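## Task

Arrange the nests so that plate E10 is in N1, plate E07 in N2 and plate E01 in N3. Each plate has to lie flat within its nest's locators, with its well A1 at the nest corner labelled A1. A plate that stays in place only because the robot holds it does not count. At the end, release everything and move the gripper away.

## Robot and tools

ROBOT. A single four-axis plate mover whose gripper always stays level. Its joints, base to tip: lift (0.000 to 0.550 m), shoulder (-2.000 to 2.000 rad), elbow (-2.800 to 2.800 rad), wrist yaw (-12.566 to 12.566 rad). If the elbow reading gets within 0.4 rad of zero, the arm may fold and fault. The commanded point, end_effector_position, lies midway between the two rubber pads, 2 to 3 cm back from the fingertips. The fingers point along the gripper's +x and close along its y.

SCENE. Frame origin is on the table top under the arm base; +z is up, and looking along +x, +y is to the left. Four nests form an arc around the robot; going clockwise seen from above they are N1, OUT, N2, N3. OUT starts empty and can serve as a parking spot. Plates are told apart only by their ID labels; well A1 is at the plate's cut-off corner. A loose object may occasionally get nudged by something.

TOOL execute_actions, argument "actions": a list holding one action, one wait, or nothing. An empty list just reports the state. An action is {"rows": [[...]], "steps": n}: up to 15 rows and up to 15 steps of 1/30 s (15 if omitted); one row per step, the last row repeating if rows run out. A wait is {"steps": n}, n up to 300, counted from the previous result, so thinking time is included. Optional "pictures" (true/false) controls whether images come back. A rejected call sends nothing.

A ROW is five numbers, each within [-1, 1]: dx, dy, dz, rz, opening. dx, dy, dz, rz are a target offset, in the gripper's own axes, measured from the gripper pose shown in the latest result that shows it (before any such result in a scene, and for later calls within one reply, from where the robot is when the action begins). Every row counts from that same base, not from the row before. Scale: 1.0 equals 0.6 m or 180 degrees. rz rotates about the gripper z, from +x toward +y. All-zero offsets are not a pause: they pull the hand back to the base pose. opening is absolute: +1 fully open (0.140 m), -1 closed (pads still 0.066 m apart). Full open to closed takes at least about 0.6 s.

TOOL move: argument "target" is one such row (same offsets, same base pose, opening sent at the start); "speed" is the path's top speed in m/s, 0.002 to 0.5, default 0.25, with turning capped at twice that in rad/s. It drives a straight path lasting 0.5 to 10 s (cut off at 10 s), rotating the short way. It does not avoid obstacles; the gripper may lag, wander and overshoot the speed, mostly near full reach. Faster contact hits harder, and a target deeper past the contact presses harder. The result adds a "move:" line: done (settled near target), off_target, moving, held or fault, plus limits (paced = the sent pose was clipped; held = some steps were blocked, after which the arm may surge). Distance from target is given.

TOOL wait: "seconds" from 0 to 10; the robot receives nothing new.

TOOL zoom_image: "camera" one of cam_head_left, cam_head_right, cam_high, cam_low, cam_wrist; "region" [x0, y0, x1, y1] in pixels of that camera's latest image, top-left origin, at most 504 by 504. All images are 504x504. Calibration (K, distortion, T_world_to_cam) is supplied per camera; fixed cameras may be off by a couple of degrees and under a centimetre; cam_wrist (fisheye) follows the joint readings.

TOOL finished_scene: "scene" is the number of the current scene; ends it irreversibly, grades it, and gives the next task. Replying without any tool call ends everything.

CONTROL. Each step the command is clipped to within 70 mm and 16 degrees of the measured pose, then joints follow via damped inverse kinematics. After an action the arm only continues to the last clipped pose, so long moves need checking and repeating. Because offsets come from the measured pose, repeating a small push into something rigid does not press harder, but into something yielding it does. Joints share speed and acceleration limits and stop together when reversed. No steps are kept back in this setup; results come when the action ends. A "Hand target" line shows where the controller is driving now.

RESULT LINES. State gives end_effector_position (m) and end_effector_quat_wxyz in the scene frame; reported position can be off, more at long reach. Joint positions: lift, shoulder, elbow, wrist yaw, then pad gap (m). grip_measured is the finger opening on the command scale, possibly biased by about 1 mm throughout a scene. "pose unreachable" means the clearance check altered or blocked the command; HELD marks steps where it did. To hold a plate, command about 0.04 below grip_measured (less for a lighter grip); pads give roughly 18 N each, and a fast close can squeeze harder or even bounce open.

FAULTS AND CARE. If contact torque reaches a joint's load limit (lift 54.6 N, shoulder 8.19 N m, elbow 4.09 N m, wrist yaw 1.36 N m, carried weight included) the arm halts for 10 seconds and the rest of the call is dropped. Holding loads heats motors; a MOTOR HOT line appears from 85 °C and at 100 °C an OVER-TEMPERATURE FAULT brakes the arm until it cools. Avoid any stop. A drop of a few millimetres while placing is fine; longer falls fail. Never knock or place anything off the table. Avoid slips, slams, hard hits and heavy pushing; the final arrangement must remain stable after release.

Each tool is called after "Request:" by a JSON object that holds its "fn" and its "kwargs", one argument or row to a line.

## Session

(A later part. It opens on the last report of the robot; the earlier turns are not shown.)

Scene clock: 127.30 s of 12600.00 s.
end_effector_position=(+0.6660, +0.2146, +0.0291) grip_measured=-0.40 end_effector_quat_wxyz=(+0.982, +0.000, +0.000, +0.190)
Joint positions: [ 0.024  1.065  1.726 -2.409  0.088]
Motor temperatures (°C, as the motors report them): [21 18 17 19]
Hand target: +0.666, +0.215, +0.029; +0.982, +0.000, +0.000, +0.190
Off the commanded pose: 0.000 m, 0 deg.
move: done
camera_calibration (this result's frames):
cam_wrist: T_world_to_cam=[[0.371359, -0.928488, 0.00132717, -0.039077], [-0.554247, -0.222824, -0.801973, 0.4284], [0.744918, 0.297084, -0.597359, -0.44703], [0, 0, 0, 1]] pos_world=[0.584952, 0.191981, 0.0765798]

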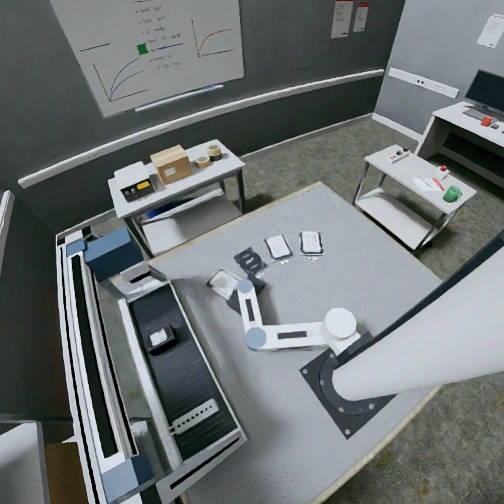

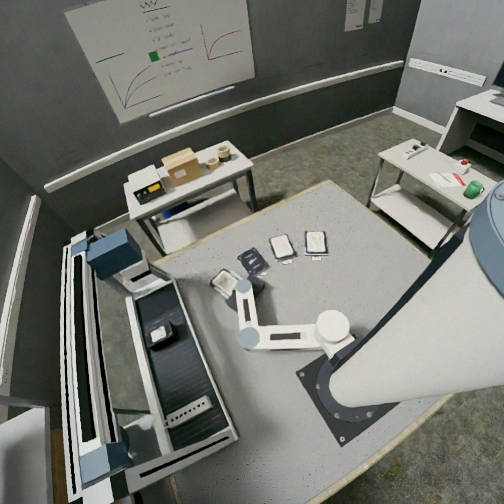

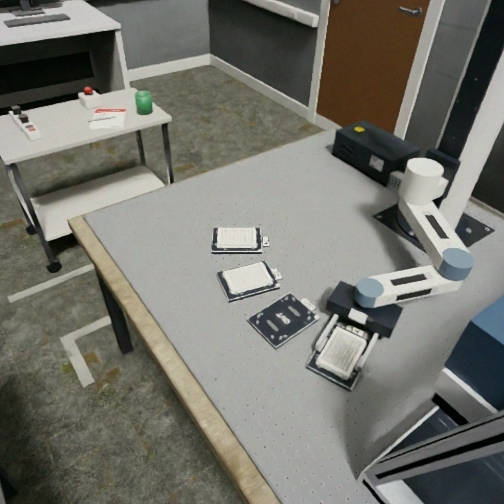

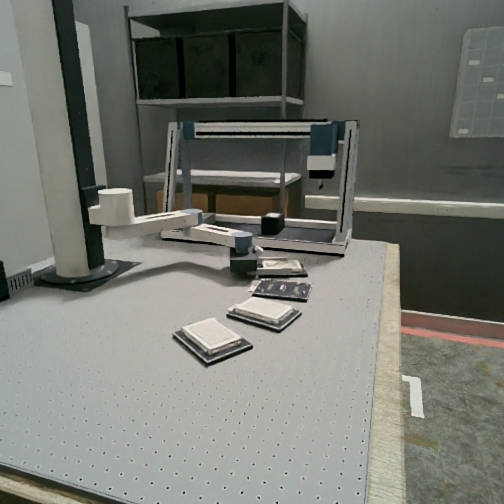

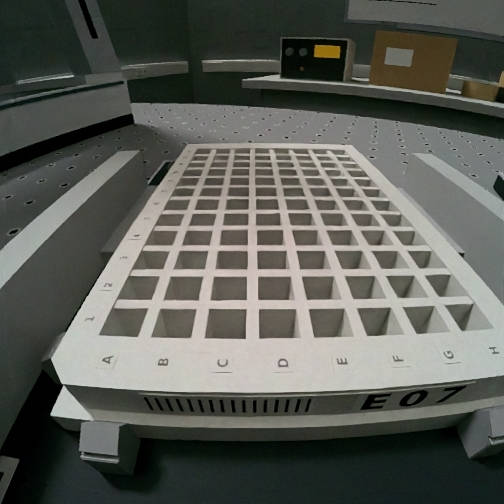

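Request:
{"fn": "execute_actions", "kwargs": {
  "actions": [
    {"rows":[[0,0,0,0,-0.5],[0,0,0,0,-0.5],[0,0,0,0,-0.5],[0,0,0,0,-0.54],[0,0,0,0,-0.54],[0,0,0,0,-0.58],[0,0,0,0,-0.58],[0,0,0,0,-0.62]]}
  ],
  "pictures": false
}}

Scene clock: 133.13 s of 12600.00 s.
end_effector_position=(+0.6658, +0.2153, +0.0291) grip_measured=-0.46 end_effector_quat_wxyz=(+0.982, +0.000, +0.000, +0.191)
Joint positions: [ 0.024  1.065  1.726 -2.407  0.086]
Motor temperatures (°C, as the motors report them): [21 18 17 19]
Hand target: +0.666, +0.215, +0.029; +0.982, +0.000, +0.000, +0.190
Off the commanded pose: 0.001 m, 0 deg.
Steps of this call (steps 1 to 90: nothing new was sent; then 2.33 s passed at rest; steps 91 to 105: all 15 steps of this action). Readings (end_effector_position):
91: (+0.6659, +0.2148, +0.0291)
92: (+0.6658, +0.2153, +0.0291)
94: (+0.6658, +0.2153, +0.0291)
98: (+0.6658, +0.2153, +0.0291)
105: the state above

Request:
{"fn": "move", "kwargs": {
  "target": [0,0,0.05,0,-0.51],
  "speed": 0.08
}}

Request:
{"fn": "move", "kwargs": {
  "target": [-0.031,-0.304,0,-0.1067,-0.51],
  "speed": 0.2
}}

Request:
{"fn": "move", "kwargs": {
  "target": [0,0,-0.028,0,-0.51],
  "speed": 0.05
}}

Scene clock: 140.37 s of 12600.00 s.
end_effector_position=(+0.6658, +0.2154, +0.0591) grip_measured=-0.46 end_effector_quat_wxyz=(+0.982, +0.000, +0.000, +0.191)
Joint positions: [ 0.054  1.066  1.727 -2.407  0.086]
Motor temperatures (°C, as the motors report them): [21 18 17 19]
Hand target: +0.666, +0.215, +0.059; +0.982, +0.000, +0.000, +0.191
Off the commanded pose: 0.000 m, 0 deg.
After step 90, 3.50 s passed at rest.
move: done
camera_calibration (this result's frames):
cam_wrist: T_world_to_cam=[[0.374352, -0.927286, 0.00132717, -0.0405074], [-0.553525, -0.22461, -0.801973, 0.452462], [0.743956, 0.299486, -0.597359, -0.429069], [0, 0, 0, 1]] pos_world=[0.584821, 0.192565, 0.106608]

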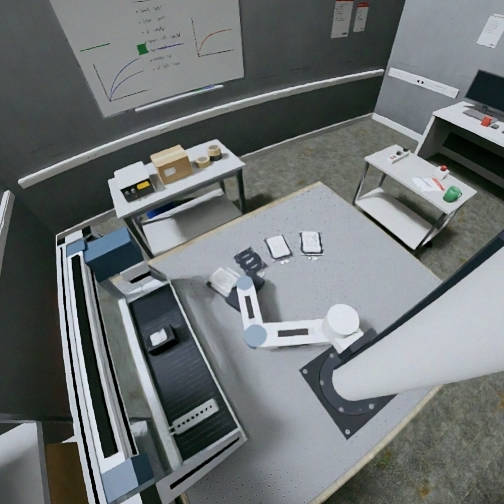

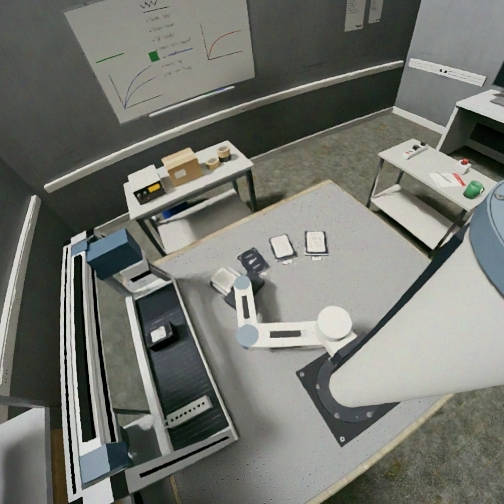

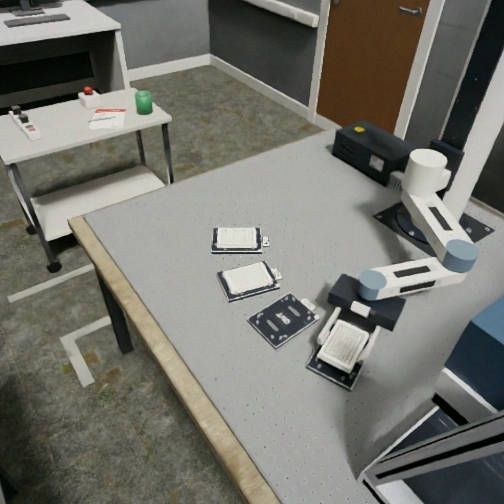

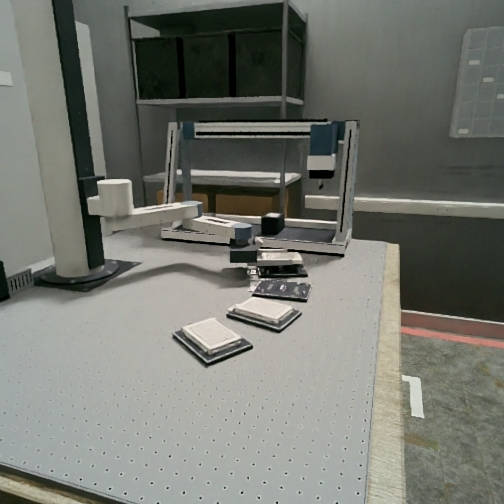

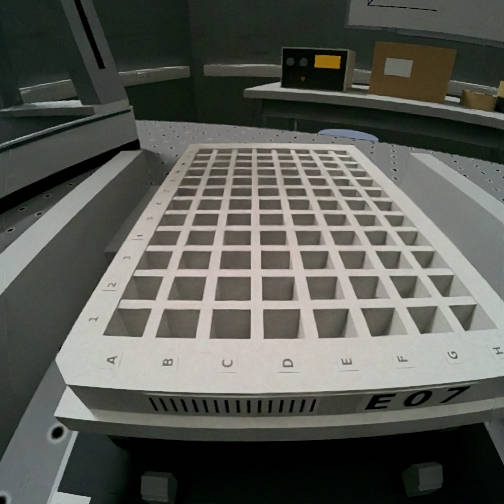

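Scene clock: 141.63 s of 12600.00 s.
end_effector_position=(+0.7170, +0.0392, +0.0591) grip_measured=-0.46 end_effector_quat_wxyz=(+1.000, +0.000, +0.000, +0.025)
Joint positions: [ 0.054  0.702  1.771 -2.424  0.086]
Motor temperatures (°C, as the motors report them): [21 18 17 19]
Hand target: +0.717, +0.039, +0.059; +1.000, +0.000, +0.000, +0.025
Off the commanded pose: 0.000 m, 0 deg.
move: done
camera_calibration (this result's frames):
cam_wrist: T_world_to_cam=[[0.0481205, -0.998841, 0.00132717, 0.0136453], [-0.596616, -0.0298084, -0.801973, 0.464484], [0.801083, 0.0377996, -0.597359, -0.44509], [0, 0, 0, 1]] pos_world=[0.633016, 0.0442992, 0.106607]

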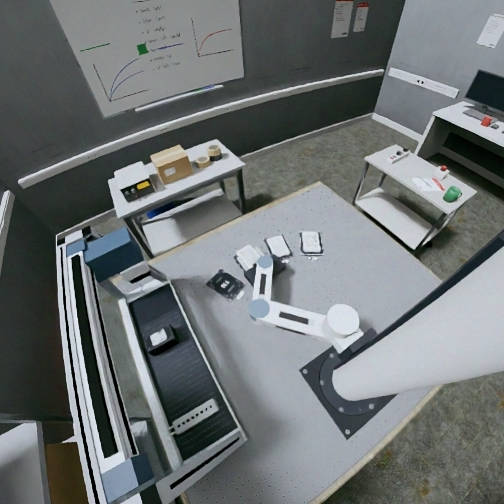

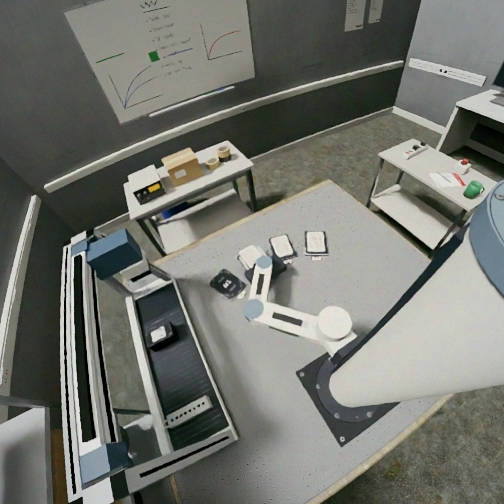

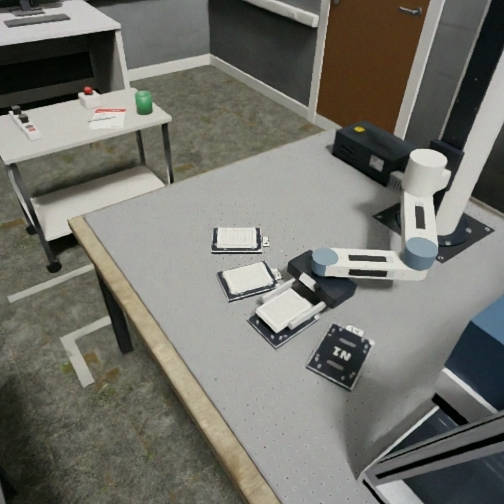

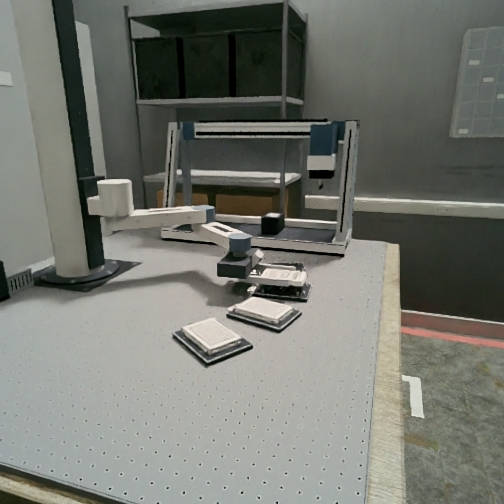

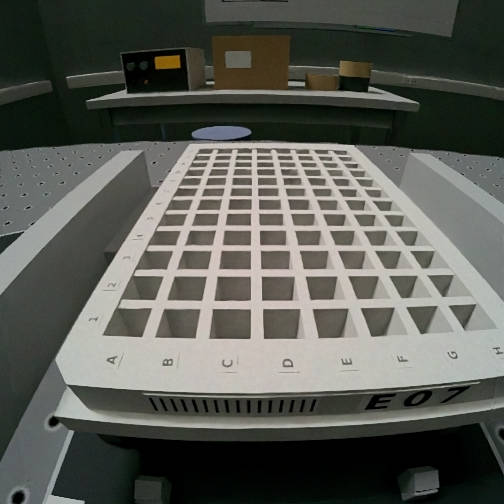

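Scene clock: 142.33 s of 12600.00 s.
end_effector_position=(+0.7170, +0.0392, +0.0423) grip_measured=-0.46 end_effector_quat_wxyz=(+1.000, +0.000, +0.000, +0.025)
Joint positions: [ 0.037  0.702  1.771 -2.424  0.086]
Motor temperatures (°C, as the motors report them): [21 18 17 19]
Hand target: +0.717, +0.039, +0.042; +1.000, +0.000, +0.000, +0.025
Off the commanded pose: 0.000 m, 0 deg.
move: done
camera_calibration (this result's frames):
cam_wrist: T_world_to_cam=[[0.0480991, -0.998842, 0.00132717, 0.0136725], [-0.596617, -0.0297956, -0.801973, 0.450968], [0.801083, 0.0377824, -0.597359, -0.455157], [0, 0, 0, 1]] pos_world=[0.633016, 0.0442905, 0.0897539]

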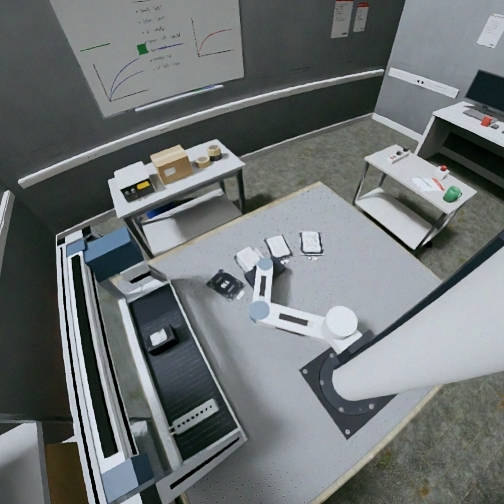

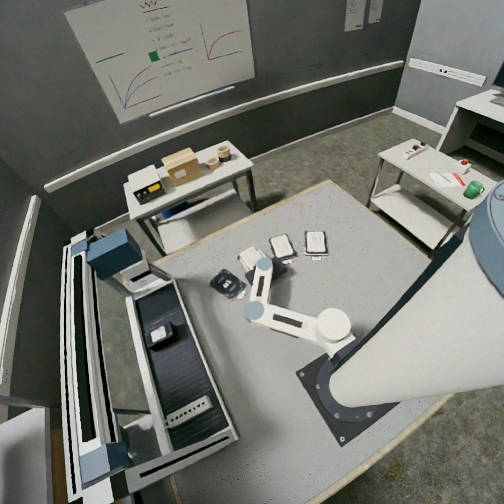

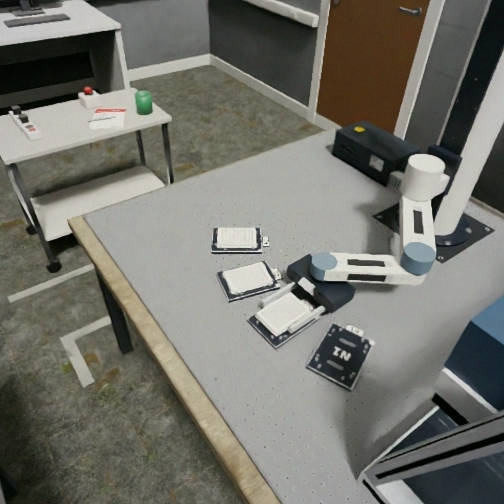

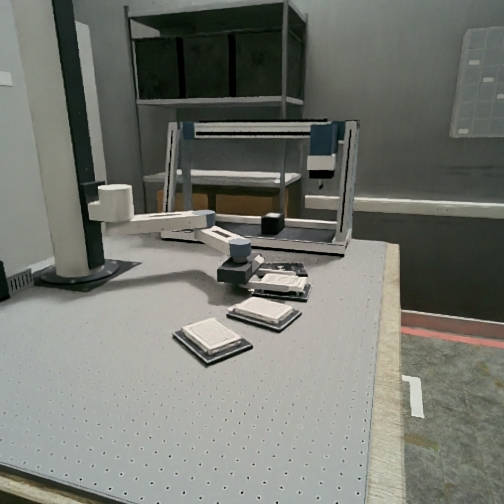

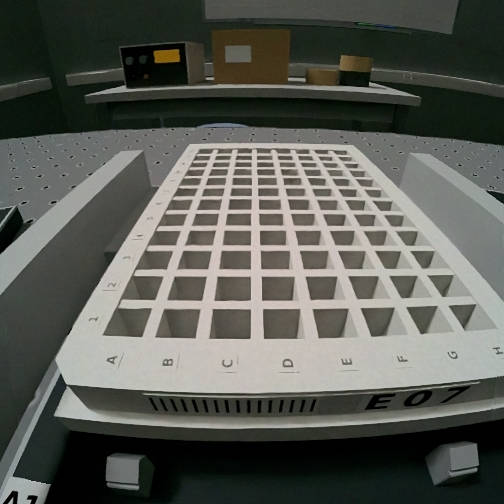

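Request:
{"fn": "move", "kwargs": {
  "target": [-0.0025,0.0025,0,0,-0.51],
  "speed": 0.05
}}

Request:
{"fn": "move", "kwargs": {
  "target": [0,0,-0.021,0,-0.51],
  "speed": 0.02
}}

Scene clock: 150.60 s of 12600.00 s.
end_effector_position=(+0.7154, +0.0405, +0.0423) grip_measured=-0.46 end_effector_quat_wxyz=(+1.000, +0.000, +0.000, +0.025)
Joint positions: [ 0.037  0.71   1.762 -2.423  0.086]
Motor temperatures (°C, as the motors report them): [21 18 17 19]
Hand target: +0.715, +0.041, +0.042; +1.000, +0.000, +0.000, +0.025
Off the commanded pose: 0.000 m, 0 deg.
After step 90, 4.57 s passed at rest.
move: done
camera_calibration (this result's frames):
cam_wrist: T_world_to_cam=[[0.0477942, -0.998856, 0.00132717, 0.0153149], [-0.596626, -0.0296135, -0.801973, 0.450085], [0.801095, 0.0375378, -0.597359, -0.453968], [0, 0, 0, 1]] pos_world=[0.631472, 0.0456669, 0.0897533]

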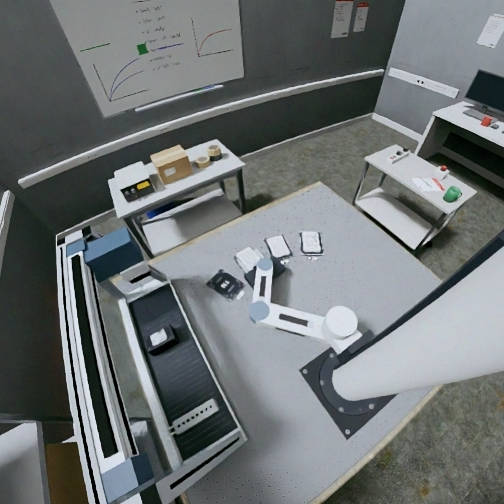

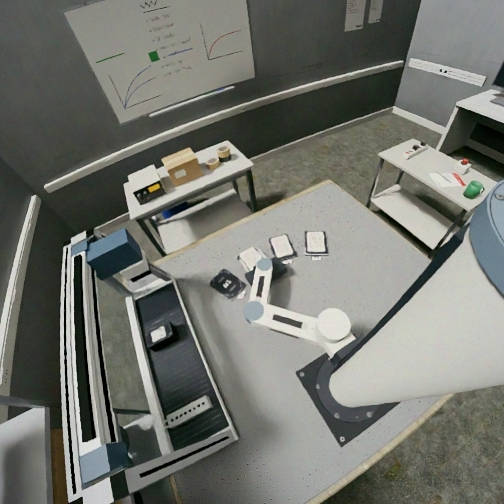

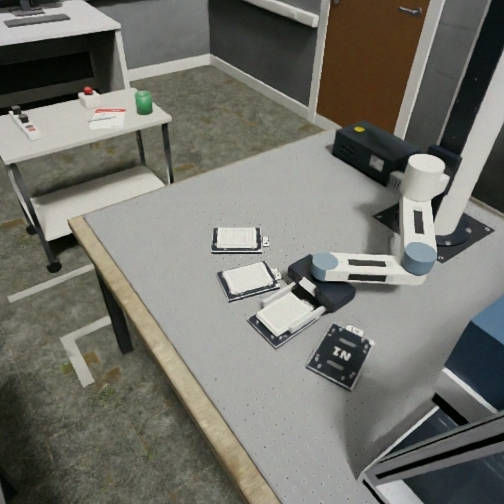

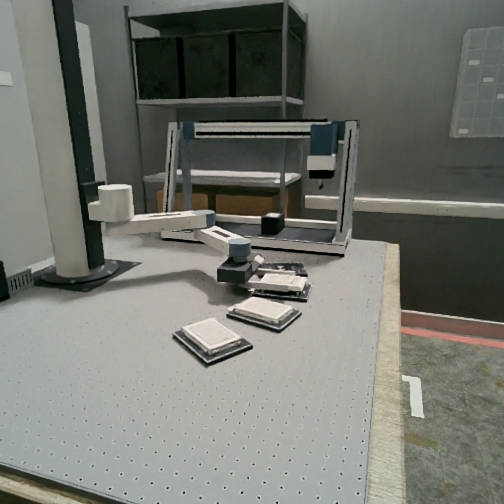

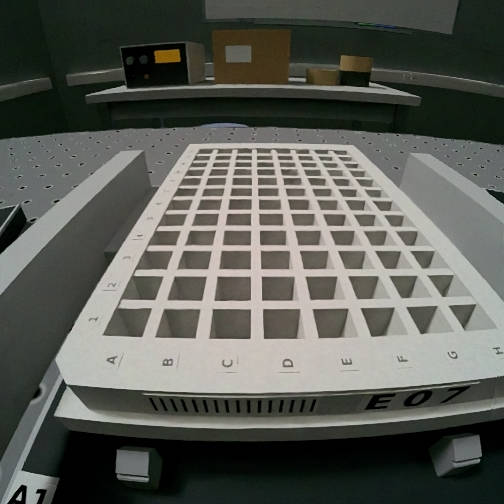

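Scene clock: 151.47 s of 12600.00 s.
end_effector_position=(+0.7156, +0.0411, +0.0296) grip_measured=-0.46 end_effector_quat_wxyz=(+1.000, +0.000, +0.000, +0.025)
Joint positions: [ 0.025  0.71   1.764 -2.423  0.086]
Motor temperatures (°C, as the motors report them): [21 18 17 19]
Hand target: +0.715, +0.041, +0.030; +1.000, +0.000, +0.000, +0.025
Off the commanded pose: 0.001 m, 0 deg.
move: done
camera_calibration (this result's frames):
cam_wrist: T_world_to_cam=[[0.0495533, -0.998771, 0.00132717, 0.0145848], [-0.596573, -0.0306642, -0.801973, 0.440103], [0.801027, 0.0389486, -0.597359, -0.461709], [0, 0, 0, 1]] pos_world=[0.631673, 0.0460452, 0.0771249]

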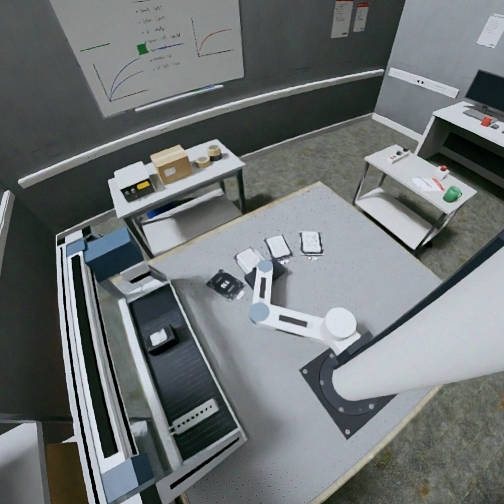

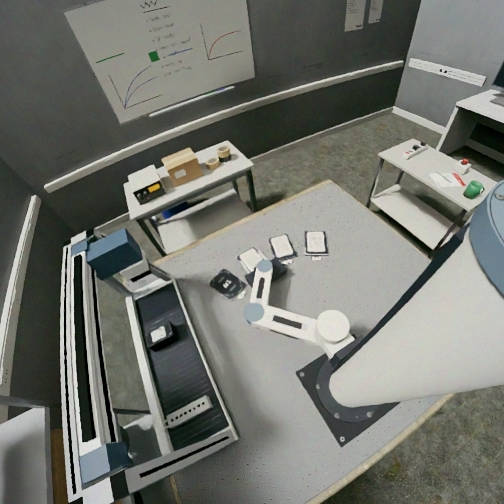

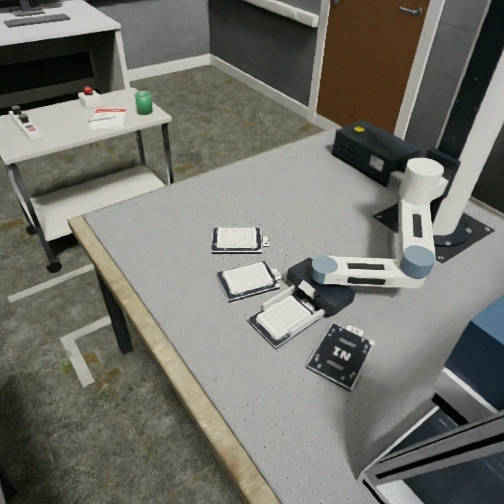

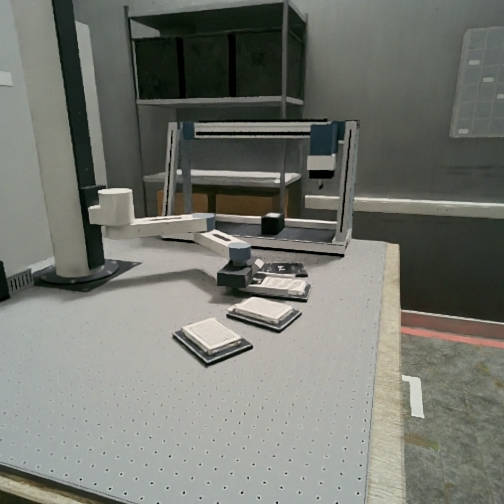

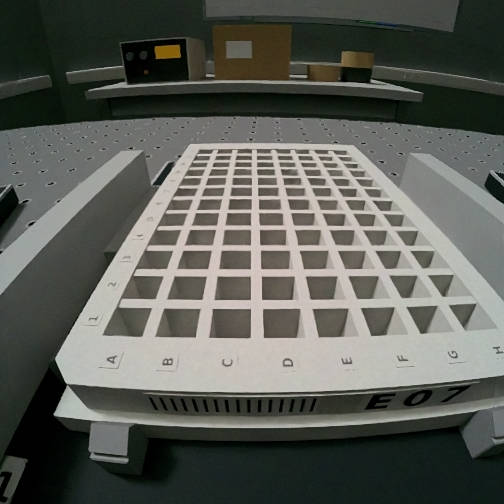

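Request:
{"fn": "move", "kwargs": {
  "target": [0,0,0,0,0.1]
}}

Request:
{"fn": "move", "kwargs": {
  "target": [0,0,0.049,0,0.1]
}}

Request:
{"fn": "move", "kwargs": {
  "target": [-0.1653,-0.574,0,-0.2094,0.1],
  "speed": 0.4
}}

Scene clock: 157.77 s of 12600.00 s.
end_effector_position=(+0.7156, +0.0411, +0.0296) grip_measured=+0.10 end_effector_quat_wxyz=(+1.000, +0.000, +0.000, +0.026)
Joint positions: [ 0.025  0.71   1.764 -2.423  0.107]
Motor temperatures (°C, as the motors report them): [21 18 17 19]
Hand target: +0.716, +0.041, +0.030; +1.000, +0.000, +0.000, +0.025
Off the commanded pose: 0.000 m, 0 deg.
After step 90, 2.60 s passed at rest.
move: done
camera_calibration (this result's frames):
cam_wrist: T_world_to_cam=[[0.049695, -0.998764, 0.00132717, 0.0145324], [-0.596569, -0.0307489, -0.801973, 0.440116], [0.801022, 0.0390623, -0.597359, -0.461726], [0, 0, 0, 1]] pos_world=[0.631689, 0.0460836, 0.0771254]

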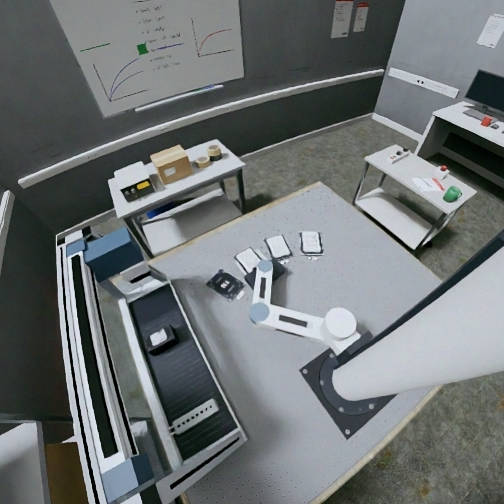

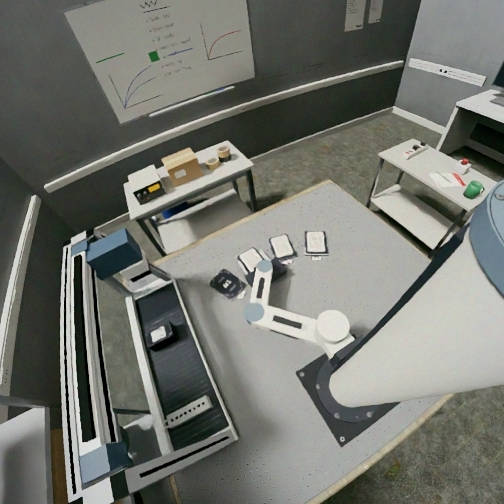

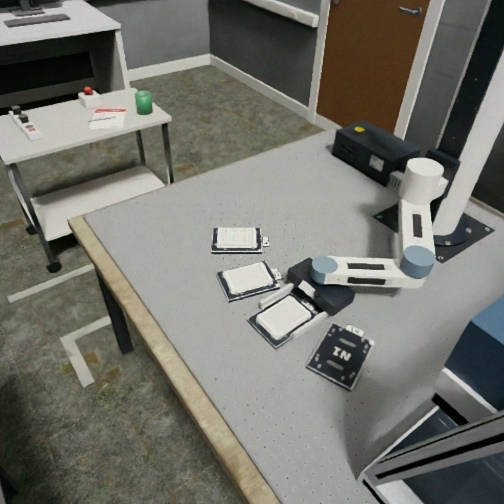

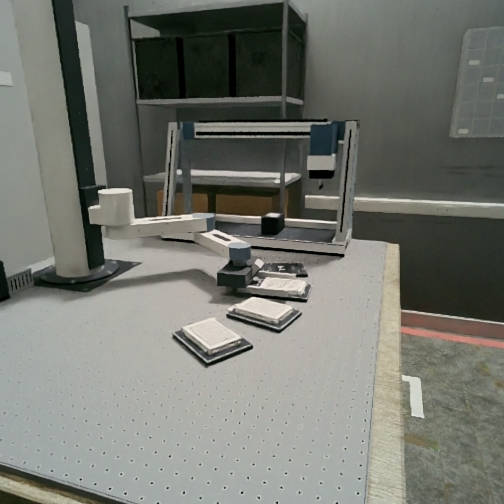

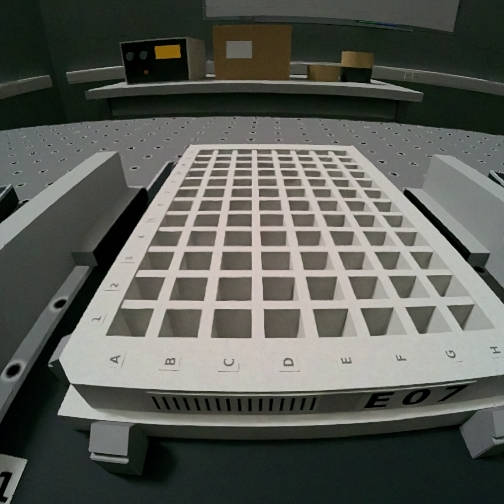

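Scene clock: 158.47 s of 12600.00 s.
end_effector_position=(+0.7157, +0.0411, +0.0591) grip_measured=+0.10 end_effector_quat_wxyz=(+1.000, +0.000, +0.000, +0.026)
Joint positions: [ 0.054  0.71   1.764 -2.423  0.107]
Motor temperatures (°C, as the motors report them): [21 18 17 19]
Hand target: +0.716, +0.041, +0.059; +1.000, +0.000, +0.000, +0.026
Off the commanded pose: 0.000 m, 0 deg.
move: done
camera_calibration (this result's frames):
cam_wrist: T_world_to_cam=[[0.0497287, -0.998762, 0.00132717, 0.01448], [-0.596568, -0.030769, -0.801973, 0.463729], [0.801021, 0.0390893, -0.597359, -0.444143], [0, 0, 0, 1]] pos_world=[0.631694, 0.0460918, 0.106566]

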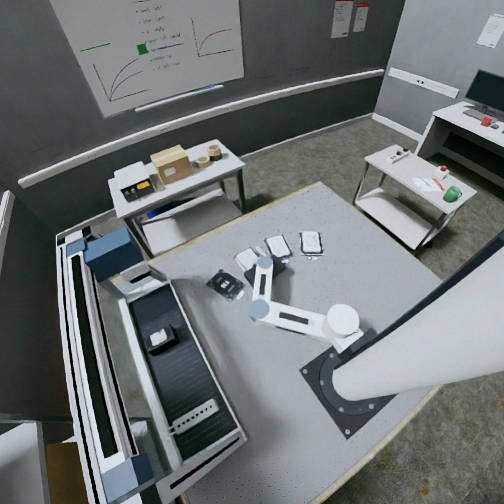

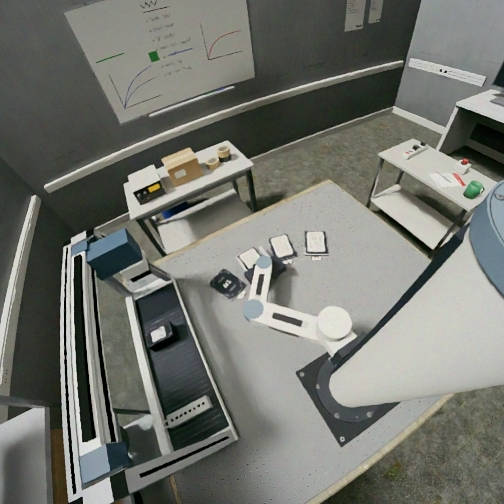

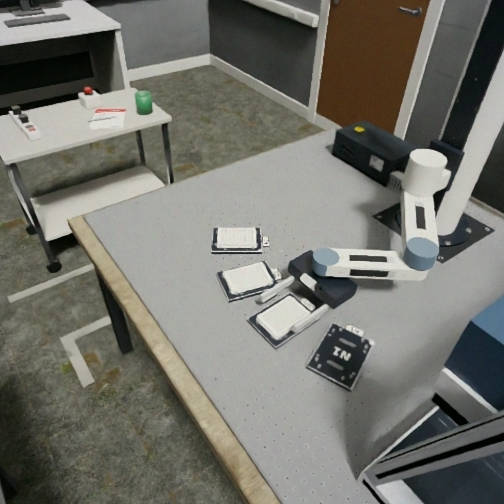

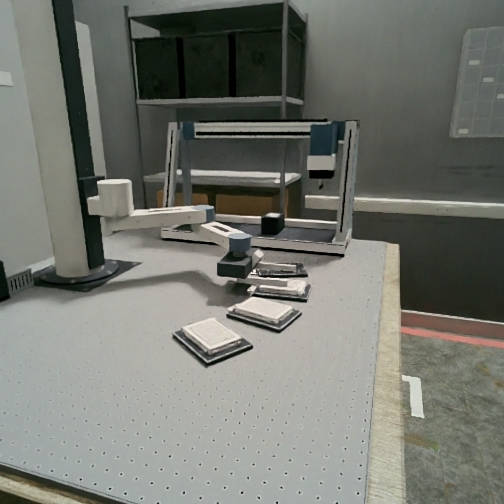

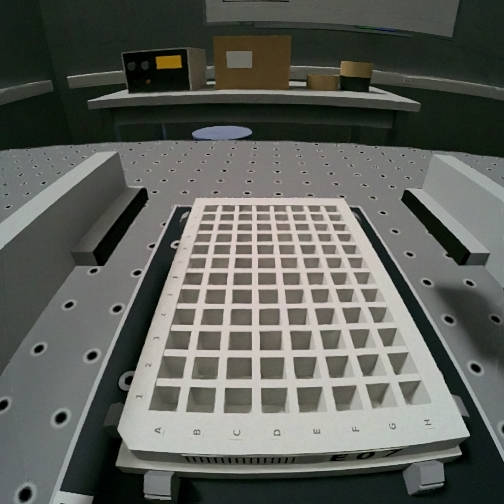

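Scene clock: 159.87 s of 12600.00 s.
end_effector_position=(+0.6340, -0.3079, +0.0591) grip_measured=+0.10 end_effector_quat_wxyz=(+0.954, +0.000, +0.000, -0.299)
Joint positions: [ 0.054  0.011  1.829 -2.447  0.107]
Motor temperatures (°C, as the motors report them): [21 18 17 19]
Hand target: +0.634, -0.308, +0.059; +0.954, +0.000, +0.000, -0.299
Off the commanded pose: 0.000 m, 0 deg.
move: done
camera_calibration (this result's frames):
cam_wrist: T_world_to_cam=[[-0.571312, -0.820732, 0.00132717, 0.11849], [-0.490881, 0.340405, -0.801973, 0.451572], [0.657753, -0.458828, -0.597359, -0.427583], [0, 0, 0, 1]] pos_world=[0.570606, -0.252656, 0.106571]

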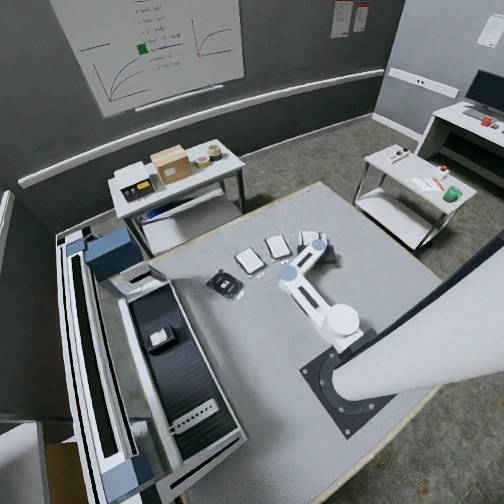

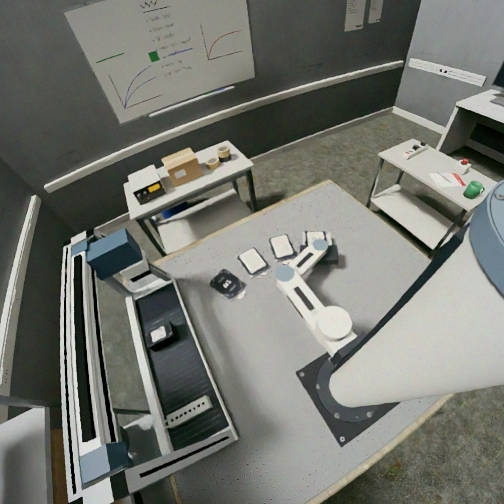

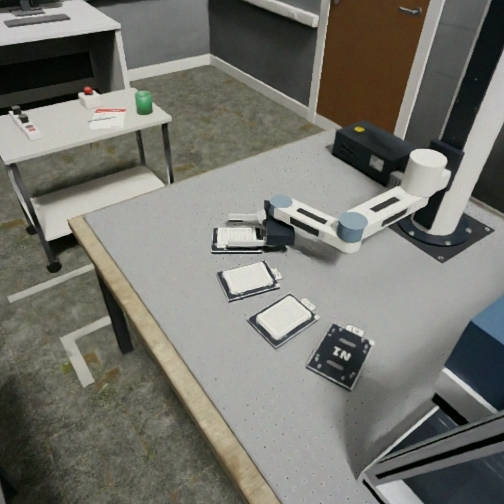

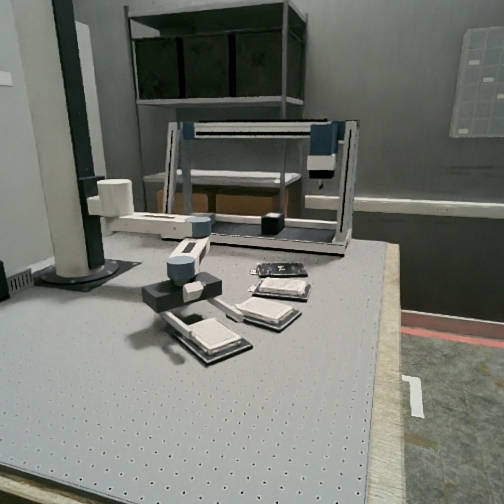

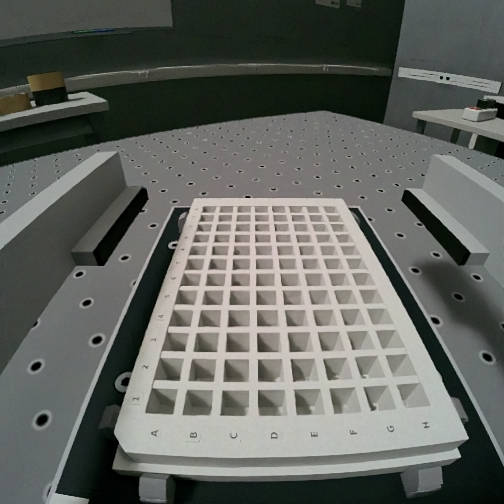

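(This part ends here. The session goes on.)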